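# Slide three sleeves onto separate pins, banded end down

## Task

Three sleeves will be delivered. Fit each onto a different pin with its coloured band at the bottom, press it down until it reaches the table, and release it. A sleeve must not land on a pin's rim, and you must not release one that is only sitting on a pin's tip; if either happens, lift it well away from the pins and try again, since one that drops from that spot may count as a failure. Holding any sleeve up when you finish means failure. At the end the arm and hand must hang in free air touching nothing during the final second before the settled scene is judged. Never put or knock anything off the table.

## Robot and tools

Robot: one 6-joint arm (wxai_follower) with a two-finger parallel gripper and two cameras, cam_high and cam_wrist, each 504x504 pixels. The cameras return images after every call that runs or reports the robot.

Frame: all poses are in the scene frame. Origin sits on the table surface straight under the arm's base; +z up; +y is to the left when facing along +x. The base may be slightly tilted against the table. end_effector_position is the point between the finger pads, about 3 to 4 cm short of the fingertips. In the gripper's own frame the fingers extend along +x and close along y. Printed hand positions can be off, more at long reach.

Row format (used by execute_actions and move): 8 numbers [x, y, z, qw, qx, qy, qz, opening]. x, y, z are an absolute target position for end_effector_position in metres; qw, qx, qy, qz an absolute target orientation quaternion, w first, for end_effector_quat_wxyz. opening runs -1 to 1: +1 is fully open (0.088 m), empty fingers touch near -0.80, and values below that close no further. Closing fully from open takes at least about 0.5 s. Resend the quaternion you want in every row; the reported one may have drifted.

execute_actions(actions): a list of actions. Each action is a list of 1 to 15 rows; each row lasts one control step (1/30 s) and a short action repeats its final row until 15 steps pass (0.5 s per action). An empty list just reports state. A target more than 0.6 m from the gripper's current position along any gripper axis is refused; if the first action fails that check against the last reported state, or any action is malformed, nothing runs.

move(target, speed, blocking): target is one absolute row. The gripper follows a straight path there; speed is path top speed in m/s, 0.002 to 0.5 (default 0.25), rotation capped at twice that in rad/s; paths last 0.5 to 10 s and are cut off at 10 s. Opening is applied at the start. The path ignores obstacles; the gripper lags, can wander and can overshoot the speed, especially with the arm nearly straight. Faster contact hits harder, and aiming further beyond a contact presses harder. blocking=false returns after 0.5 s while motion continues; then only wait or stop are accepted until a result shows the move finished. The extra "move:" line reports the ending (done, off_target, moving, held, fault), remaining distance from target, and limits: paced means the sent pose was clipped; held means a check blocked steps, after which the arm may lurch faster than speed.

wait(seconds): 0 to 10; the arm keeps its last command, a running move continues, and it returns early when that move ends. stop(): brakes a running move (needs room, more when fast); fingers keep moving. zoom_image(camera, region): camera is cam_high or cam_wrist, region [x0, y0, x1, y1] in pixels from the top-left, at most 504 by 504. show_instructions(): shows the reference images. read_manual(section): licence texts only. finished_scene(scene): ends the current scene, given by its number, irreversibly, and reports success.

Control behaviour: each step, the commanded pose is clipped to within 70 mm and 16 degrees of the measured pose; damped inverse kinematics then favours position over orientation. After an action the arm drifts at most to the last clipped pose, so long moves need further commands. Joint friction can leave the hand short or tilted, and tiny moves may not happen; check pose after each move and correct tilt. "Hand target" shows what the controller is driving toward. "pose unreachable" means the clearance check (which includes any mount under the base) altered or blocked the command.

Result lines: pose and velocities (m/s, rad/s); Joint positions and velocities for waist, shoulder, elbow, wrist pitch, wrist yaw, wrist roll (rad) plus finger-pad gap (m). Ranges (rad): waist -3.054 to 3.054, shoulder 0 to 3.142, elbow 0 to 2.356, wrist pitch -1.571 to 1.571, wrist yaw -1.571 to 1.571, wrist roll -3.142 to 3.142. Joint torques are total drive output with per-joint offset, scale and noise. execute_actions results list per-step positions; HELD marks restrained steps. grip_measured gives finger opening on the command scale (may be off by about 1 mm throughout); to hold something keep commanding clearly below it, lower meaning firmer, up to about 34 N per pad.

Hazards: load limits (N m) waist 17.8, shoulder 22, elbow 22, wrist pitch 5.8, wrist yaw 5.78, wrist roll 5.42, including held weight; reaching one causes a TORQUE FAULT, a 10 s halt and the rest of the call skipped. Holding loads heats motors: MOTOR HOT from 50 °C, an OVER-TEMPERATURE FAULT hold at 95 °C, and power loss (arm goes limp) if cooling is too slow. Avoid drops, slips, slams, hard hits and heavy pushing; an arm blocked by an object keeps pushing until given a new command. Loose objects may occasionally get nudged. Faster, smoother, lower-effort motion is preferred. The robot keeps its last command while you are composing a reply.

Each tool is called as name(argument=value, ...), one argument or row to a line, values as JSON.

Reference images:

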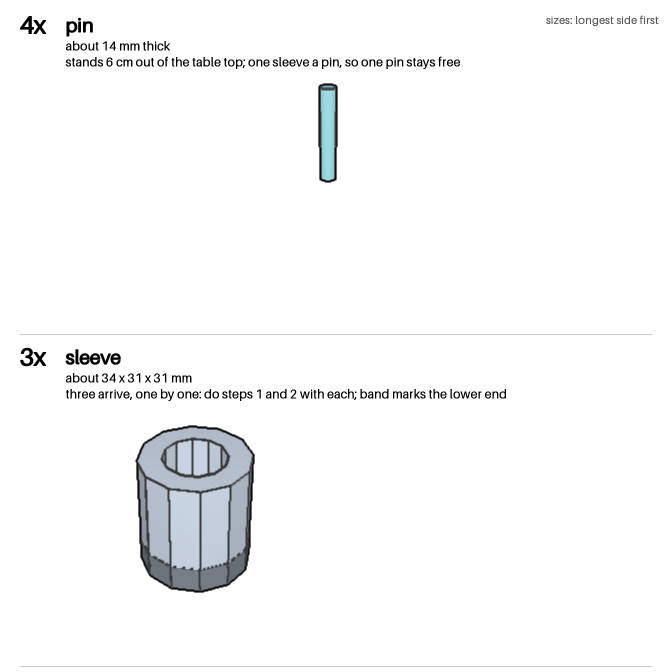

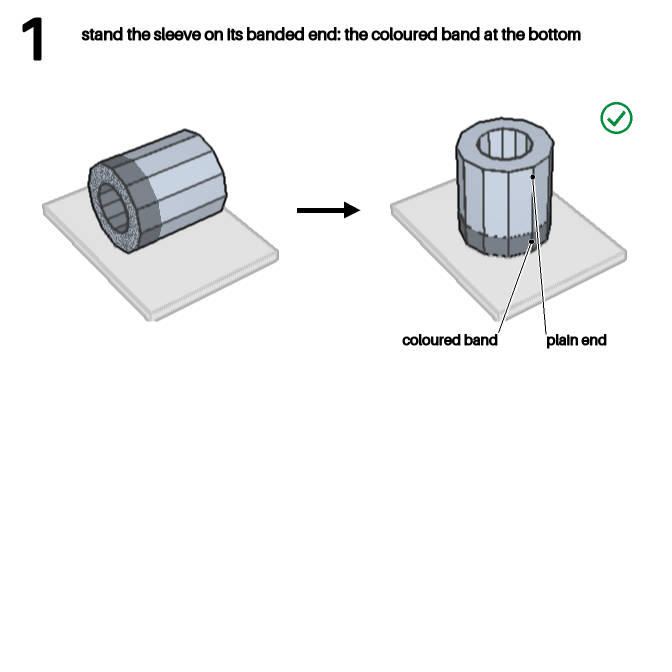

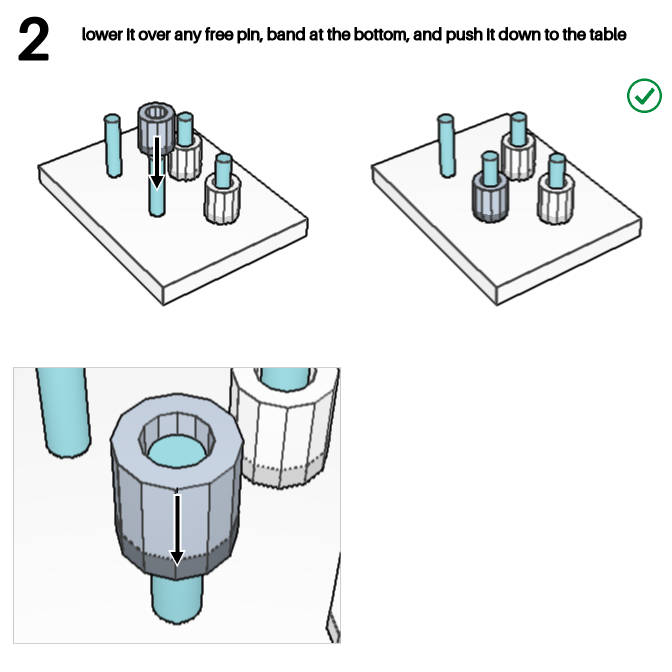

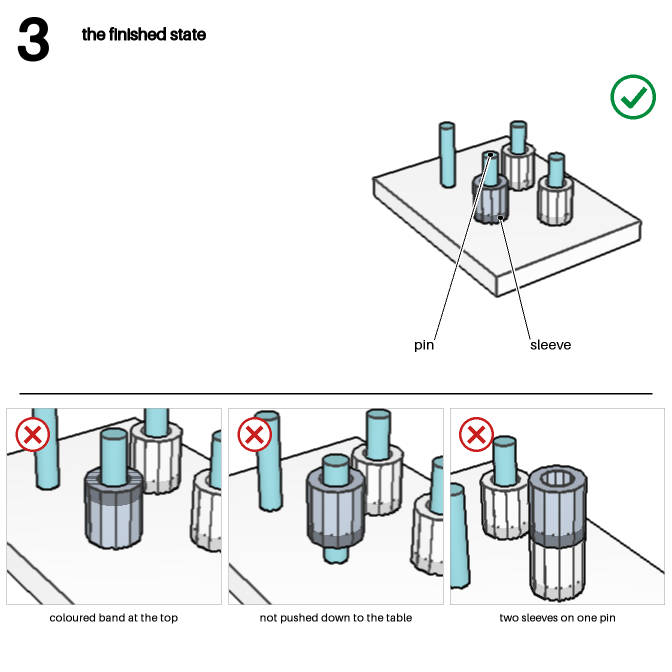

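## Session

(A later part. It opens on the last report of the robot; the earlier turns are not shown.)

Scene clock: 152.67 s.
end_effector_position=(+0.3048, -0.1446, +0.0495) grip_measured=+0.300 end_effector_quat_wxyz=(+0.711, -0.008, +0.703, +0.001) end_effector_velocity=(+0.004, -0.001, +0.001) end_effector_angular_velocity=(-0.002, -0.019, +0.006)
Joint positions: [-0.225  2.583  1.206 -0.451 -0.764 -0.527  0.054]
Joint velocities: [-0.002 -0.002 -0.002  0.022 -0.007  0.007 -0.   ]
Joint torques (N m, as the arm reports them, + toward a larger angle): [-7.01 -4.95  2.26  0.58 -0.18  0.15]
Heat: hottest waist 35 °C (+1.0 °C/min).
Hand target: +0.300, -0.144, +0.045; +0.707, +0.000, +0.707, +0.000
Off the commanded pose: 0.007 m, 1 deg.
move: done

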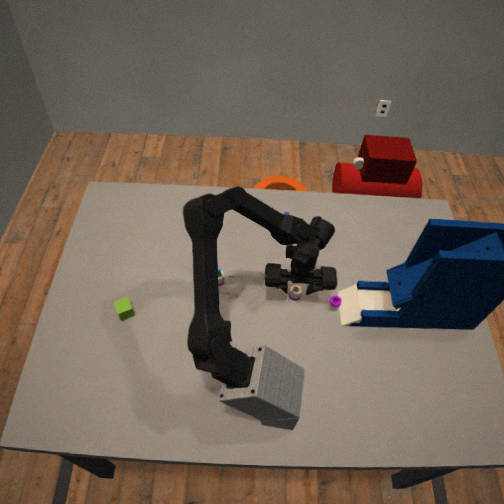

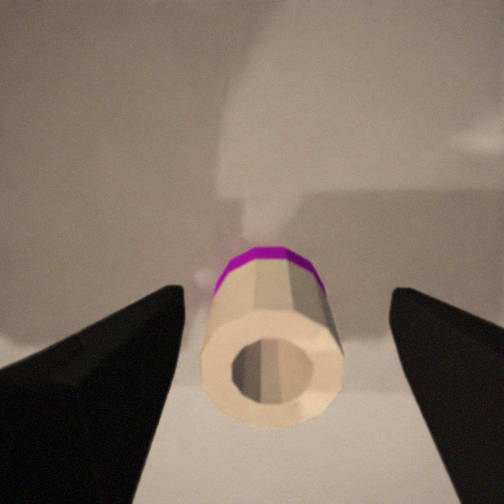

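move(
  target=[0.304,-0.141,0.049,0.707,0,0.707,0,-0.7],
)

move(
  target=[0.31,-0.08,0.14,0.707,0,0.707,0,-0.7],
)

move(
  target=[0.342,0.134,0.116,0.707,0,0.707,0,-0.7],
)

Scene clock: 157.37 s.
end_effector_position=(+0.3022, -0.1432, +0.0492) grip_measured=-0.190 end_effector_quat_wxyz=(+0.707, -0.001, +0.707, -0.001) end_effector_velocity=(-0.002, -0.000, +0.001) end_effector_angular_velocity=(-0.004, +0.007, +0.001)
Joint positions: [-0.224  2.583  1.206 -0.466 -0.764 -0.524  0.03 ]
Joint velocities: [-0.002 -0.002 -0.002 -0.007  0.007 -0.007 -0.   ]
Joint torques (N m, as the arm reports them, + toward a larger angle): [-6.78 -6.3   3.46  0.13 -0.22  0.13]
Heat: hottest waist 36 °C (+2.0 °C/min).
Hand target: +0.304, -0.141, +0.049; +0.707, -0.000, +0.707, +0.000
Off the commanded pose: 0.003 m, 0 deg.
move: done

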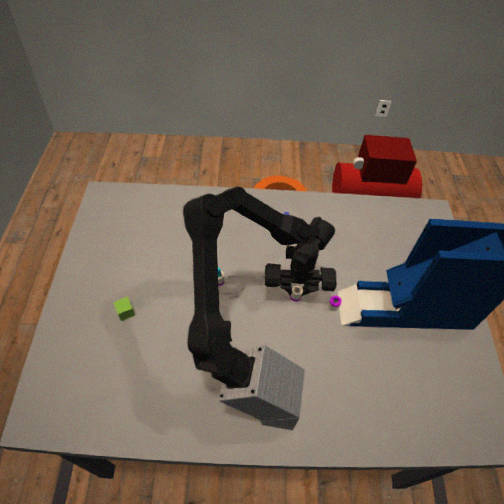

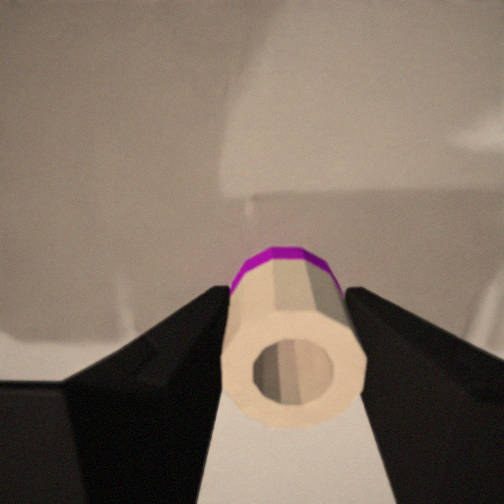

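Scene clock: 158.33 s.
end_effector_position=(+0.3067, -0.0804, +0.1366) grip_measured=-0.190 end_effector_quat_wxyz=(+0.705, +0.007, +0.709, -0.002) end_effector_velocity=(-0.001, +0.004, -0.000) end_effector_angular_velocity=(+0.023, -0.007, -0.003)
Joint positions: [-0.286  2.268  1.186 -0.832 -0.751 -0.604  0.03 ]
Joint velocities: [-0.002 -0.002 -0.007 -0.007 -0.022 -0.007 -0.   ]
Joint torques (N m, as the arm reports them, + toward a larger angle): [-7.2  -6.16  5.03  0.17  0.11 -0.21]
Heat: hottest waist 36 °C (+2.0 °C/min).
Hand target: +0.309, -0.080, +0.140; +0.707, -0.000, +0.707, -0.001
Off the commanded pose: 0.005 m, 1 deg.
move: done

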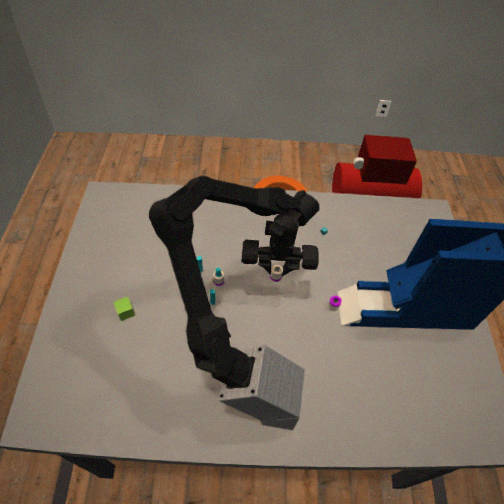

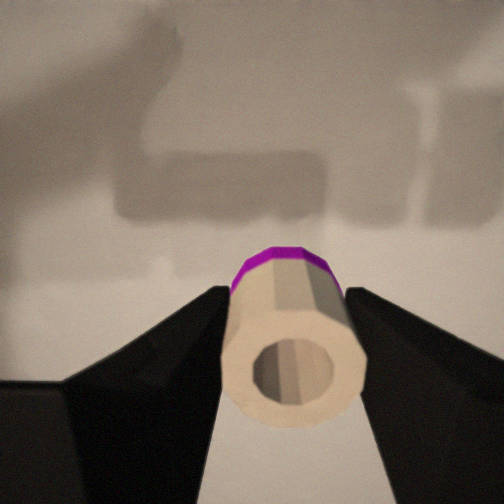

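Scene clock: 159.73 s.
end_effector_position=(+0.3397, +0.1323, +0.1147) grip_measured=-0.190 end_effector_quat_wxyz=(+0.706, +0.005, +0.709, +0.001) end_effector_velocity=(-0.000, -0.001, +0.001) end_effector_angular_velocity=(-0.008, -0.001, -0.025)
Joint positions: [ 0.219  1.801  1.154 -0.755 -0.799  0.103  0.03 ]
Joint velocities: [-0.002 -0.002  0.002 -0.007  0.007  0.022 -0.   ]
Joint torques (N m, as the arm reports them, + toward a larger angle): [-6.06 -5.59  4.79  0.5   0.15  0.2 ]
Heat: hottest waist 36 °C (+2.0 °C/min).
Hand target: +0.342, +0.135, +0.116; +0.708, +0.002, +0.706, +0.002
Off the commanded pose: 0.003 m, 1 deg.
move: done

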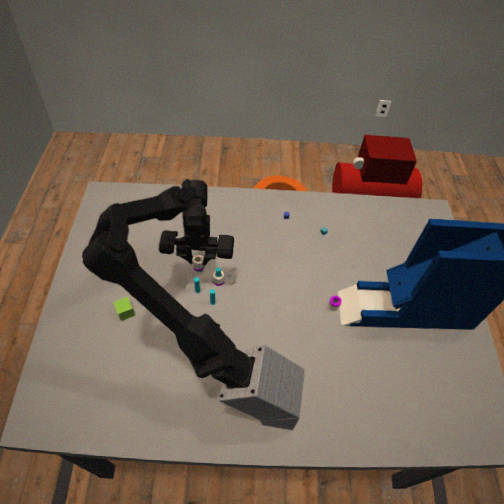

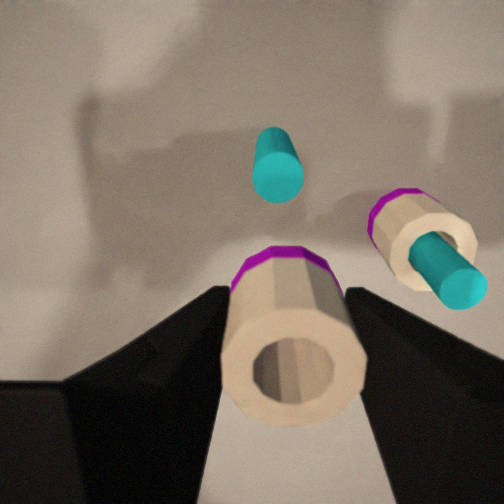

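move(
  target=[0.371,0.1335,0.112,0.707,0,0.707,0,-0.7],
  speed=0.05,
)

move(
  target=[0.367,0.132,0.097,0.707,0,0.707,0,-0.7],
  speed=0.015,
)

Scene clock: 162.97 s.
end_effector_position=(+0.3698, +0.1341, +0.1143) grip_measured=-0.190 end_effector_quat_wxyz=(+0.709, +0.001, +0.705, +0.002) end_effector_velocity=(-0.001, +0.003, +0.001) end_effector_angular_velocity=(+0.020, +0.013, -0.006)
Joint positions: [ 0.219  1.892  1.291 -0.788 -0.794  0.105  0.03 ]
Joint velocities: [-0.002  0.007  0.012 -0.022 -0.022 -0.007 -0.   ]
Joint torques (N m, as the arm reports them, + toward a larger angle): [-6.49 -4.75  4.9   0.21  0.15  0.09]
Heat: hottest waist 36 °C (+2.0 °C/min).
Hand target: +0.371, +0.134, +0.112; +0.707, +0.000, +0.707, -0.000
Off the commanded pose: 0.003 m, 0 deg.
move: done

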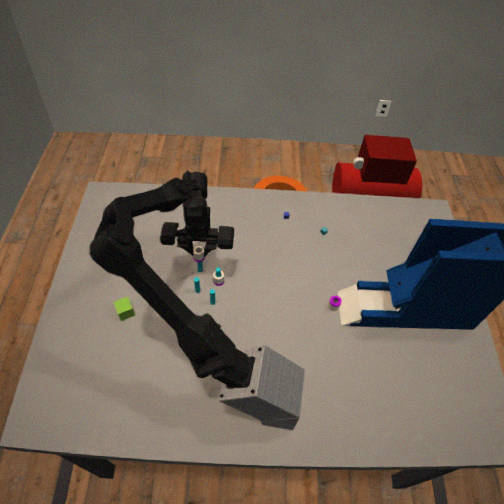

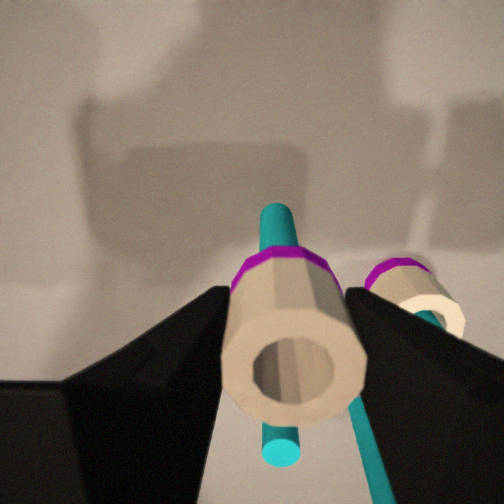

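Scene clock: 164.37 s.
end_effector_position=(+0.3703, +0.1355, +0.1019) grip_measured=-0.190 end_effector_quat_wxyz=(+0.712, -0.003, +0.702, +0.006) end_effector_velocity=(+0.003, +0.003, +0.003) end_effector_angular_velocity=(+0.009, -0.013, +0.003)
Joint positions: [ 0.247  1.898  1.263 -0.715 -0.788  0.141  0.03 ]
Joint velocities: [-0.002 -0.007  0.002  0.007 -0.007  0.007 -0.   ]
Joint torques (N m, as the arm reports them, + toward a larger angle): [-6.5  -4.62  2.91  0.53  0.16  0.13]
Heat: hottest waist 36 °C (+2.0 °C/min).
Hand target: +0.367, +0.132, +0.097; +0.707, +0.000, +0.707, -0.000
Off the commanded pose: 0.007 m, 1 deg.
move: done

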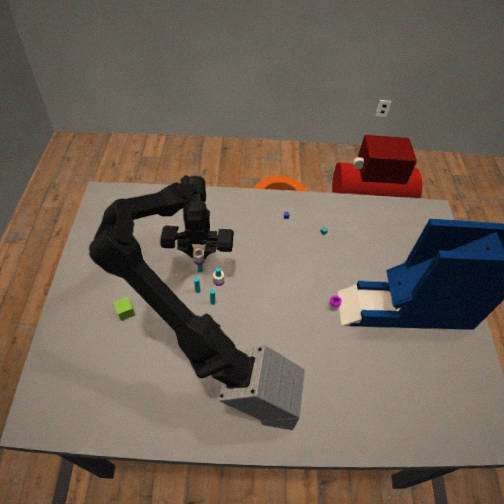

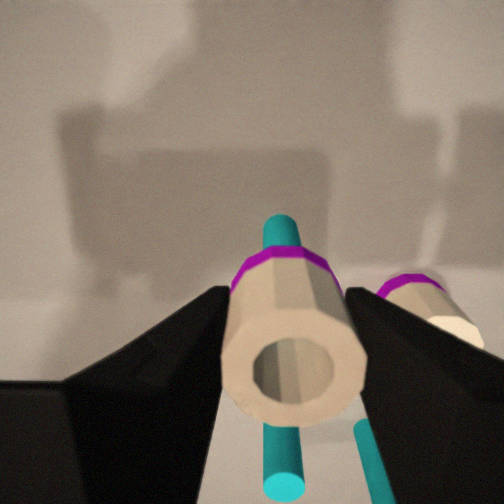

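move(
  target=[0.367,0.132,0.04,0.707,0,0.707,0,-0.7],
  speed=0.035,
)

Scene clock: 167.87 s.
end_effector_position=(+0.3712, +0.1357, +0.0485) grip_measured=-0.190 end_effector_quat_wxyz=(+0.713, +0.000, +0.701, +0.005) end_effector_velocity=(-0.002, +0.000, +0.001) end_effector_angular_velocity=(+0.005, +0.006, -0.014)
Joint positions: [ 0.351  1.975  1.2   -0.471 -0.762  0.291  0.03 ]
Joint velocities: [-0.002 -0.002 -0.002 -0.007 -0.007  0.007 -0.   ]
Joint torques (N m, as the arm reports them, + toward a larger angle): [-5.88 -4.2   2.56  1.25  0.2   0.11]
Heat: hottest waist 36 °C (+2.0 °C/min).
Hand target: +0.367, +0.132, +0.040; +0.707, +0.000, +0.707, +0.001
Off the commanded pose: 0.010 m, 1 deg.
move: off_target

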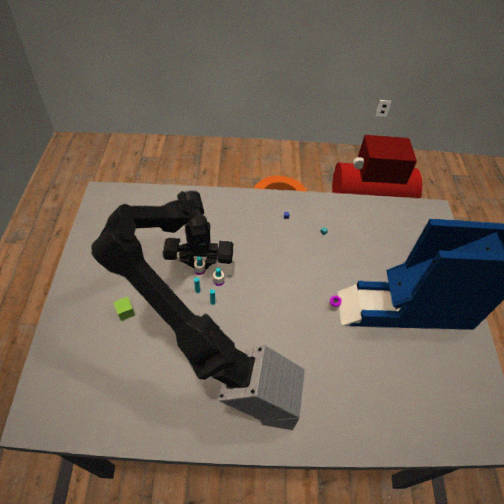

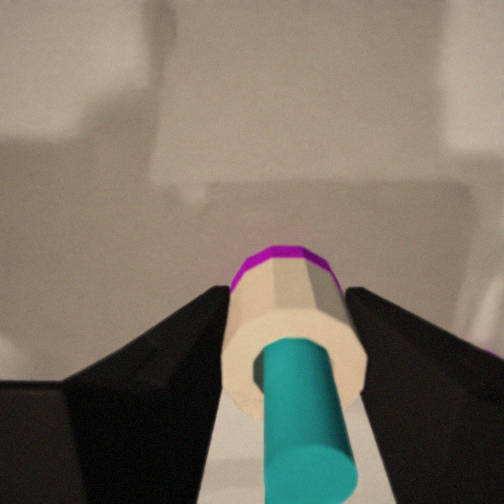

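move(
  target=[0.371,0.135,0.049,0.707,0,0.707,0,0.05],
)

move(
  target=[0.373,0.136,0.12,0.707,0,0.707,0,0.05],
  speed=0.15,
)

move(
  target=[0.277,-0.245,0.095,0.5,0.5,0.5,-0.5,0.3],
  speed=0.35,
)

Scene clock: 171.93 s.
end_effector_position=(+0.3700, +0.1362, +0.0506) grip_measured=+0.049 end_effector_quat_wxyz=(+0.708, +0.001, +0.706, +0.000) end_effector_velocity=(-0.002, +0.002, +0.003) end_effector_angular_velocity=(+0.004, +0.009, +0.012)
Joint positions: [ 0.35   1.975  1.214 -0.507 -0.76   0.283  0.041]
Joint velocities: [-0.002 -0.007  0.002 -0.022 -0.007 -0.022  0.   ]
Joint torques (N m, as the arm reports them, + toward a larger angle): [-7.02 -5.03  4.44  0.19  0.03 -0.14]
Heat: hottest waist 36 °C (+2.0 °C/min).
Hand target: +0.371, +0.135, +0.049; +0.707, +0.000, +0.707, +0.000
Off the commanded pose: 0.002 m, 0 deg.
move: done

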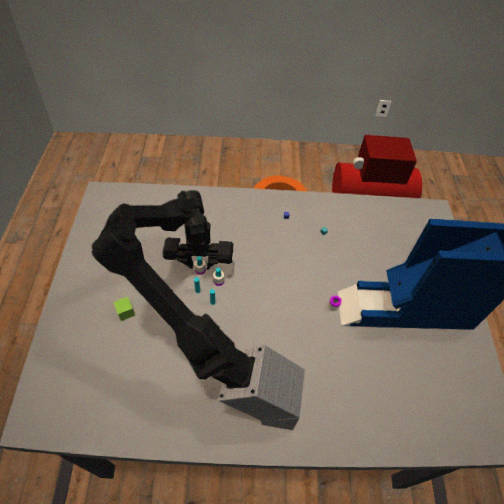

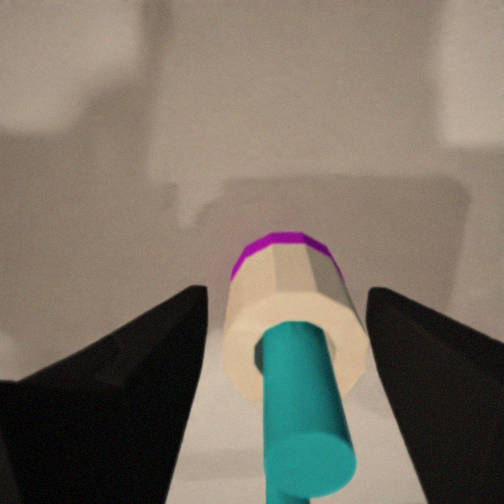

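Scene clock: 172.83 s.
end_effector_position=(+0.3706, +0.1325, +0.1173) grip_measured=+0.050 end_effector_quat_wxyz=(+0.704, +0.002, +0.710, -0.007) end_effector_velocity=(-0.003, +0.003, +0.002) end_effector_angular_velocity=(+0.021, +0.012, +0.023)
Joint positions: [ 0.213  1.903  1.317 -0.829 -0.785  0.096  0.041]
Joint velocities: [-0.002 -0.002  0.002 -0.022 -0.022 -0.037  0.   ]
Joint torques (N m, as the arm reports them, + toward a larger angle): [-7.14 -6.12  5.02  0.15 -0.14 -0.16]
Heat: hottest waist 36 °C (+2.0 °C/min).
Hand target: +0.373, +0.136, +0.120; +0.707, -0.001, +0.707, -0.001
Off the commanded pose: 0.005 m, 1 deg.
move: done

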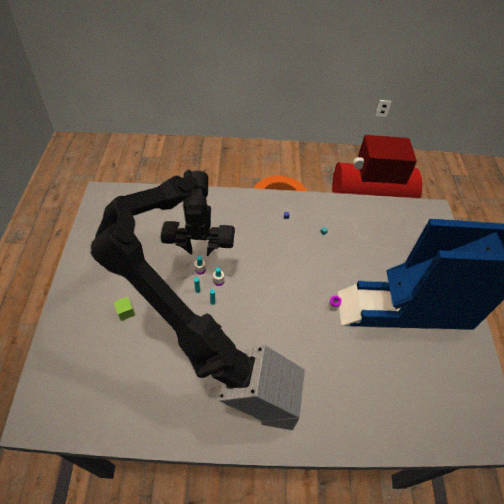

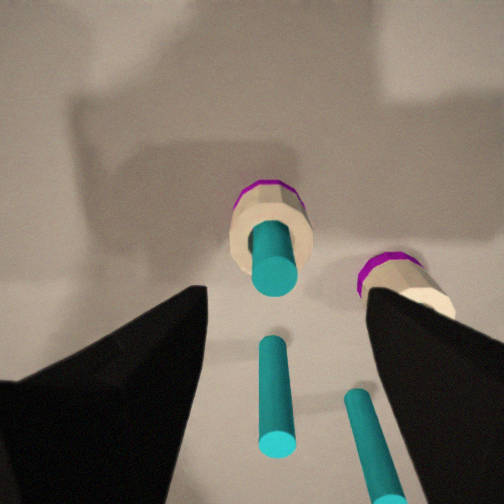

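Scene clock: 175.63 s.
end_effector_position=(+0.2791, -0.2444, +0.0983) grip_measured=+0.300 end_effector_quat_wxyz=(+0.505, +0.497, +0.499, -0.500) end_effector_velocity=(-0.002, +0.000, -0.001) end_effector_angular_velocity=(+0.012, -0.001, -0.002)
Joint positions: [-0.514  2.824  1.548 -0.791 -0.651  0.689  0.054]
Joint velocities: [-0.002  0.007  0.002 -0.007 -0.007 -0.007 -0.   ]
Joint torques (N m, as the arm reports them, + toward a larger angle): [-7.05 -6.14  5.62  0.21  0.23  0.17]
Heat: hottest waist 36 °C (+2.0 °C/min).
Hand target: +0.278, -0.246, +0.095; +0.500, +0.497, +0.499, -0.503
Off the commanded pose: 0.004 m, 1 deg.
move: done

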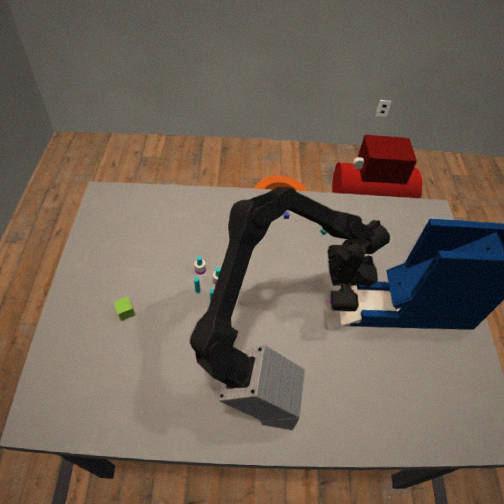

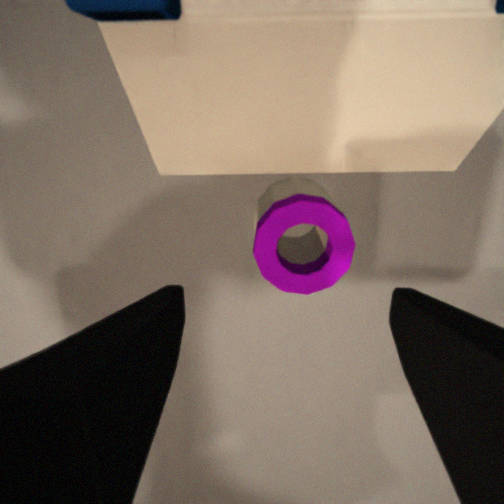

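move(
  target=[0.268,-0.25,0.046,0.5,0.5,0.5,-0.5,0.3],
  speed=0.07,
)

move(
  target=[0.272,-0.251,0.049,0.5,0.5,0.5,-0.5,-0.5],
)

move(
  target=[0.28,-0.2,0.08,0.5,0.5,0.5,-0.5,-0.5],
)

move(
  target=[0.3,-0.13,0.055,0.69,0.153,0.153,-0.69,-0.5],
  speed=0.3,
)

move(
  target=[0.3,-0.13,0.031,0.69,0.153,0.153,-0.69,-0.4],
  speed=0.025,
)

move(
  target=[0.3,-0.13,0.034,0.69,0.153,0.153,-0.69,0.1],
)

move(
  target=[0.3,-0.14,0.08,0.69,0.153,0.153,-0.69,0.25],
)

move(
  target=[0.3,-0.16,0.085,0.5,0.5,0.5,-0.5,0.25],
  speed=0.4,
)

Scene clock: 183.77 s.
end_effector_position=(+0.2730, -0.2518, +0.0516) grip_measured=+0.300 end_effector_quat_wxyz=(+0.508, +0.496, +0.498, -0.498) end_effector_velocity=(-0.000, -0.002, +0.001) end_effector_angular_velocity=(-0.009, -0.000, -0.005)
Joint positions: [-0.455  2.91   1.506 -0.613 -0.68   0.756  0.054]
Joint velocities: [-0.002 -0.002 -0.002  0.007  0.007  0.007  0.   ]
Joint torques (N m, as the arm reports them, + toward a larger angle): [-6.65 -6.29  3.03  0.53 -0.1   0.17]
Heat: hottest waist 36 °C (+2.0 °C/min).
Hand target: +0.268, -0.250, +0.046; +0.500, +0.500, +0.500, -0.500
Off the commanded pose: 0.008 m, 1 deg.
move: done

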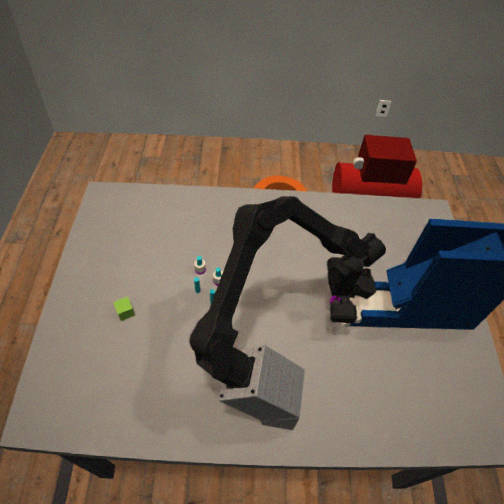

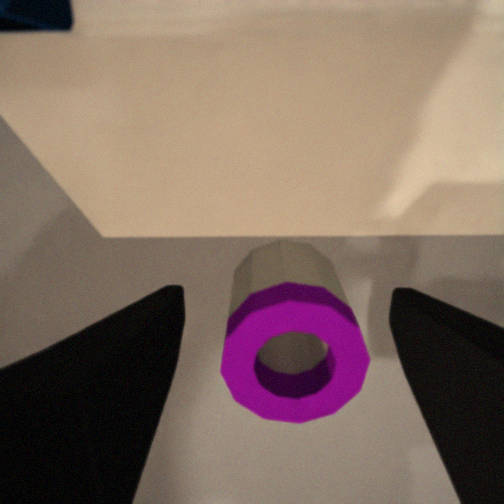

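Scene clock: 184.47 s.
end_effector_position=(+0.2725, -0.2505, +0.0522) grip_measured=-0.174 end_effector_quat_wxyz=(+0.504, +0.498, +0.499, -0.499) end_effector_velocity=(-0.002, +0.000, +0.001) end_effector_angular_velocity=(-0.001, +0.007, -0.014)
Joint positions: [-0.455  2.91   1.51  -0.628 -0.68   0.756  0.03 ]
Joint velocities: [-0.002 -0.002 -0.002 -0.007  0.007  0.007  0.   ]
Joint torques (N m, as the arm reports them, + toward a larger angle): [-6.72 -6.22  5.02  0.19 -0.08  0.15]
Heat: hottest waist 36 °C (+2.0 °C/min).
Hand target: +0.272, -0.251, +0.049; +0.500, +0.500, +0.500, -0.500
Off the commanded pose: 0.003 m, 1 deg.
move: done

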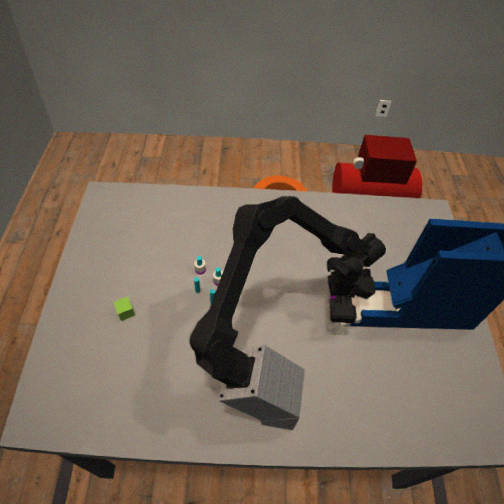

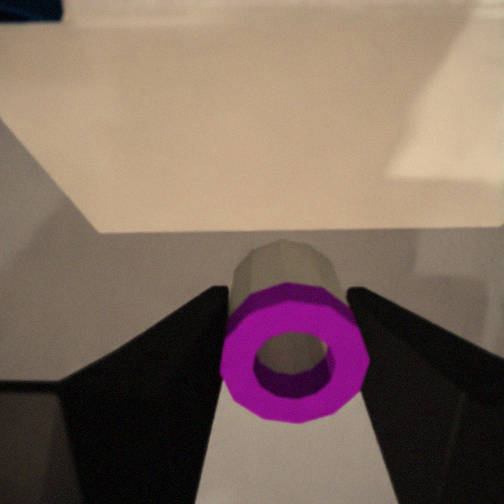

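Scene clock: 185.40 s.
end_effector_position=(+0.2796, -0.2032, +0.0792) grip_measured=-0.175 end_effector_quat_wxyz=(+0.502, +0.499, +0.500, -0.500) end_effector_velocity=(+0.004, +0.002, +0.002) end_effector_angular_velocity=(+0.009, -0.024, +0.014)
Joint positions: [-0.419  2.714  1.358 -0.651 -0.696  0.797  0.03 ]
Joint velocities: [-0.002 -0.007 -0.002  0.007 -0.022 -0.007 -0.   ]
Joint torques (N m, as the arm reports them, + toward a larger angle): [-6.76 -7.68  2.86  0.23 -0.11  0.13]
Heat: hottest waist 36 °C (+2.0 °C/min).
Hand target: +0.280, -0.200, +0.080; +0.500, +0.500, +0.500, -0.500
Off the commanded pose: 0.003 m, 0 deg.
move: done

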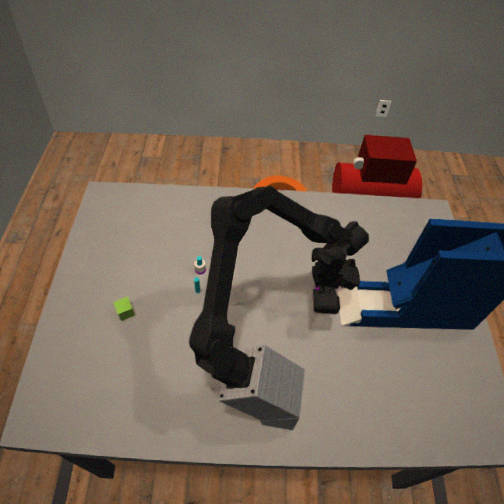

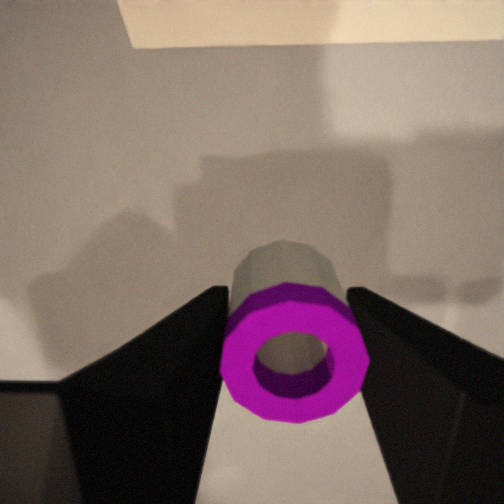

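Scene clock: 187.80 s.
end_effector_position=(+0.3014, -0.1276, +0.0564) grip_measured=-0.175 end_effector_quat_wxyz=(+0.690, +0.158, +0.157, -0.689) end_effector_velocity=(-0.003, -0.003, +0.002) end_effector_angular_velocity=(-0.010, -0.017, -0.022)
Joint positions: [ 0.28   2.303  0.919 -0.127  0.332  1.71   0.03 ]
Joint velocities: [-0.007  0.002 -0.002 -0.007  0.007  0.022  0.   ]
Joint torques (N m, as the arm reports them, + toward a larger angle): [-6.4  -3.83  1.19 -0.08  0.88  0.23]
Heat: hottest waist 36 °C (+1.0 °C/min).
Hand target: +0.301, -0.128, +0.055; +0.689, +0.156, +0.156, -0.690
Off the commanded pose: 0.003 m, 1 deg.
move: done

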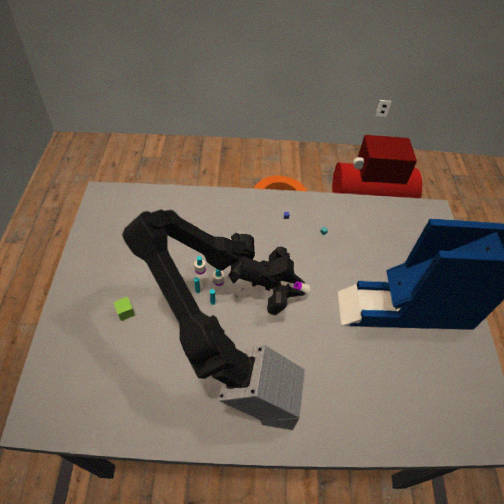

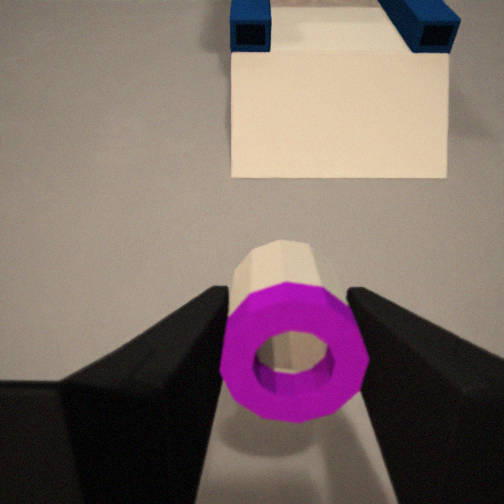

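Scene clock: 189.03 s.
end_effector_position=(+0.3007, -0.1299, +0.0361) grip_measured=-0.175 end_effector_quat_wxyz=(+0.691, +0.153, +0.150, -0.691) end_effector_velocity=(-0.003, -0.003, +0.003) end_effector_angular_velocity=(-0.010, -0.004, -0.015)
Joint positions: [ 0.329  2.373  0.953 -0.113  0.351  1.767  0.03 ]
Joint velocities: [-0.007  0.002 -0.002 -0.007  0.007  0.007 -0.   ]
Joint torques (N m, as the arm reports them, + toward a larger angle): [-5.94 -3.5   1.15  0.27  0.5   0.18]
Heat: hottest waist 36 °C (+1.0 °C/min).
Hand target: +0.300, -0.130, +0.031; +0.690, +0.153, +0.153, -0.690
Off the commanded pose: 0.005 m, 0 deg.
move: done

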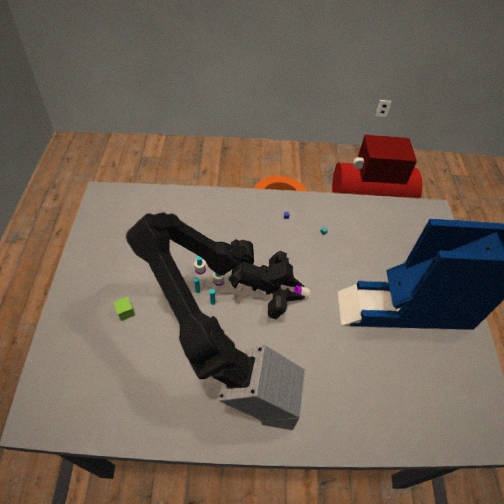

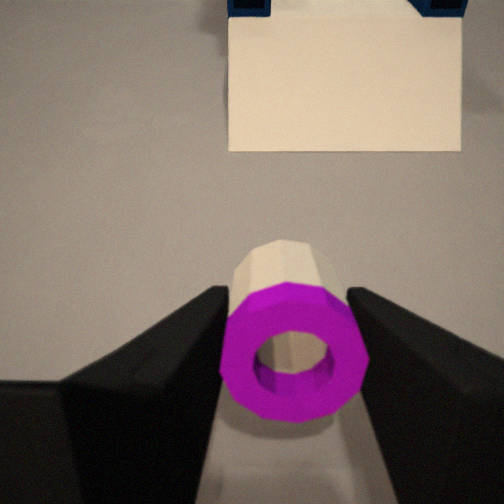

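Scene clock: 189.73 s.
end_effector_position=(+0.3007, -0.1299, +0.0361) grip_measured=+0.099 end_effector_quat_wxyz=(+0.691, +0.153, +0.150, -0.690) end_effector_velocity=(-0.003, +0.001, +0.001) end_effector_angular_velocity=(+0.006, -0.003, -0.011)
Joint positions: [ 0.329  2.373  0.953 -0.113  0.352  1.767  0.044]
Joint velocities: [-0.002 -0.007 -0.007 -0.007 -0.007  0.007 -0.   ]
Joint torques (N m, as the arm reports them, + toward a larger angle): [-6.57 -4.37  0.4   0.14  0.48 -0.05]
Heat: hottest waist 36 °C (+1.0 °C/min).
Hand target: +0.300, -0.130, +0.034; +0.690, +0.153, +0.153, -0.690
Off the commanded pose: 0.002 m, 0 deg.
move: done

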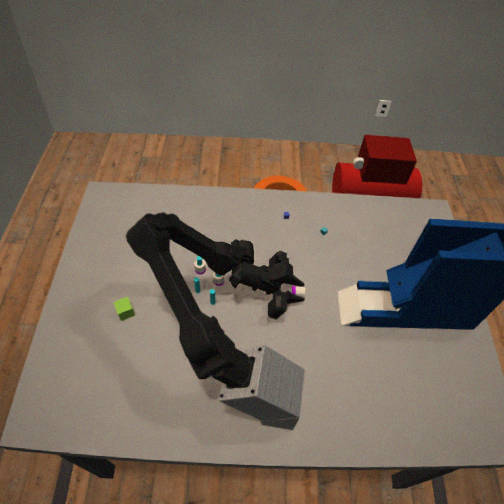

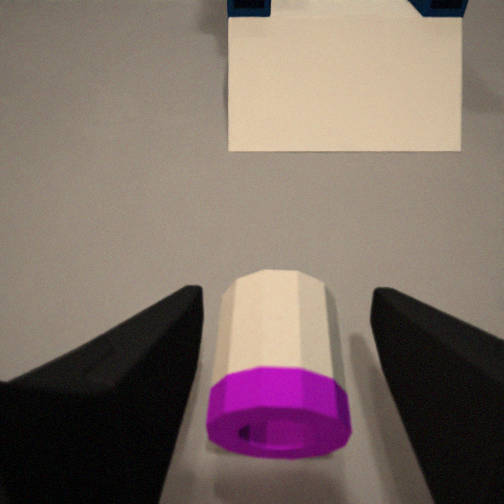

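Scene clock: 190.50 s.
end_effector_position=(+0.3005, -0.1413, +0.0793) grip_measured=+0.250 end_effector_quat_wxyz=(+0.690, +0.152, +0.150, -0.691) end_effector_velocity=(-0.005, +0.000, +0.000) end_effector_angular_velocity=(+0.006, +0.027, -0.002)
Joint positions: [ 0.204  2.276  0.896 -0.11   0.346  1.634  0.051]
Joint velocities: [-0.002 -0.007 -0.012 -0.007 -0.007 -0.022 -0.   ]
Joint torques (N m, as the arm reports them, + toward a larger angle): [-6.86 -5.7   0.75  0.2   0.53 -0.13]
Heat: hottest waist 36 °C (+1.0 °C/min).
Hand target: +0.300, -0.140, +0.080; +0.690, +0.153, +0.153, -0.690
Off the commanded pose: 0.002 m, 0 deg.
move: done

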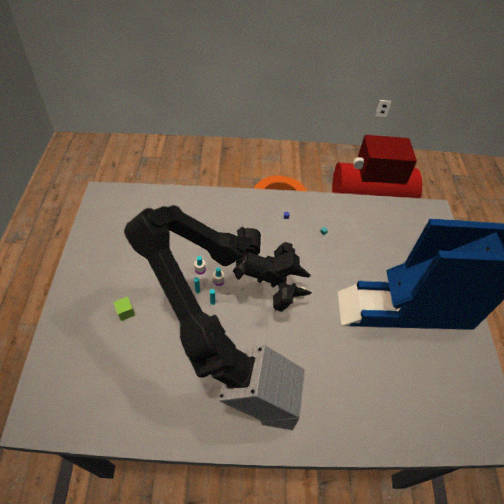

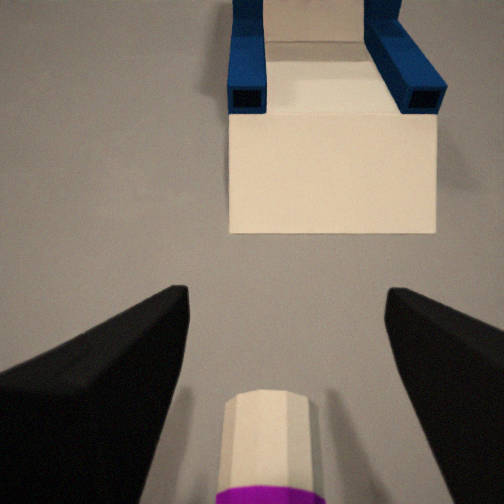

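Scene clock: 192.47 s.
end_effector_position=(+0.2993, -0.1599, +0.0866) grip_measured=+0.250 end_effector_quat_wxyz=(+0.504, +0.497, +0.497, -0.502) end_effector_velocity=(+0.001, +0.005, -0.000) end_effector_angular_velocity=(+0.025, -0.001, +0.012)
Joint positions: [-0.331  2.568  1.274 -0.634 -0.724  0.912  0.051]
Joint velocities: [ 0.002  0.002  0.007 -0.022 -0.022 -0.022 -0.   ]
Joint torques (N m, as the arm reports them, + toward a larger angle): [-7.34 -5.04  4.87  0.21 -0.12 -0.16]
Heat: hottest waist 36 °C (+1.0 °C/min).
Hand target: +0.299, -0.161, +0.085; +0.502, +0.498, +0.499, -0.501
Off the commanded pose: 0.002 m, 1 deg.
move: done

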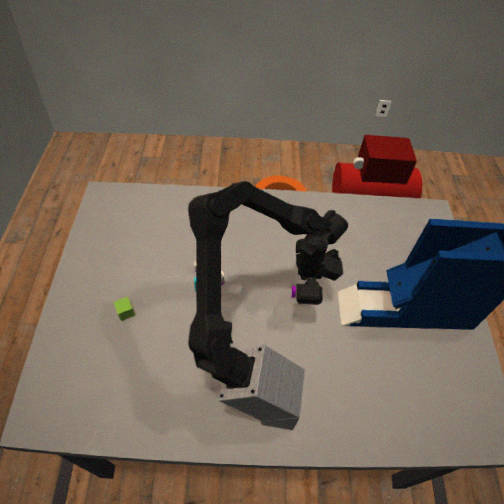

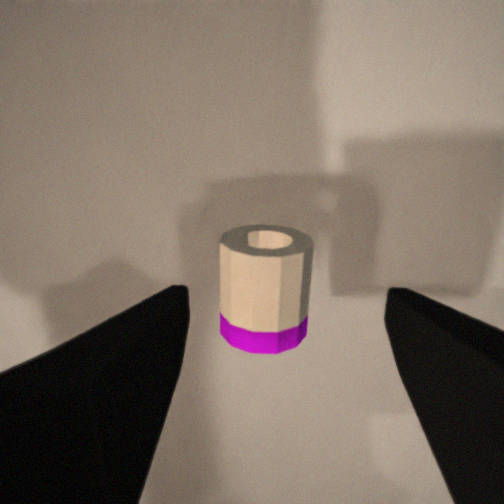

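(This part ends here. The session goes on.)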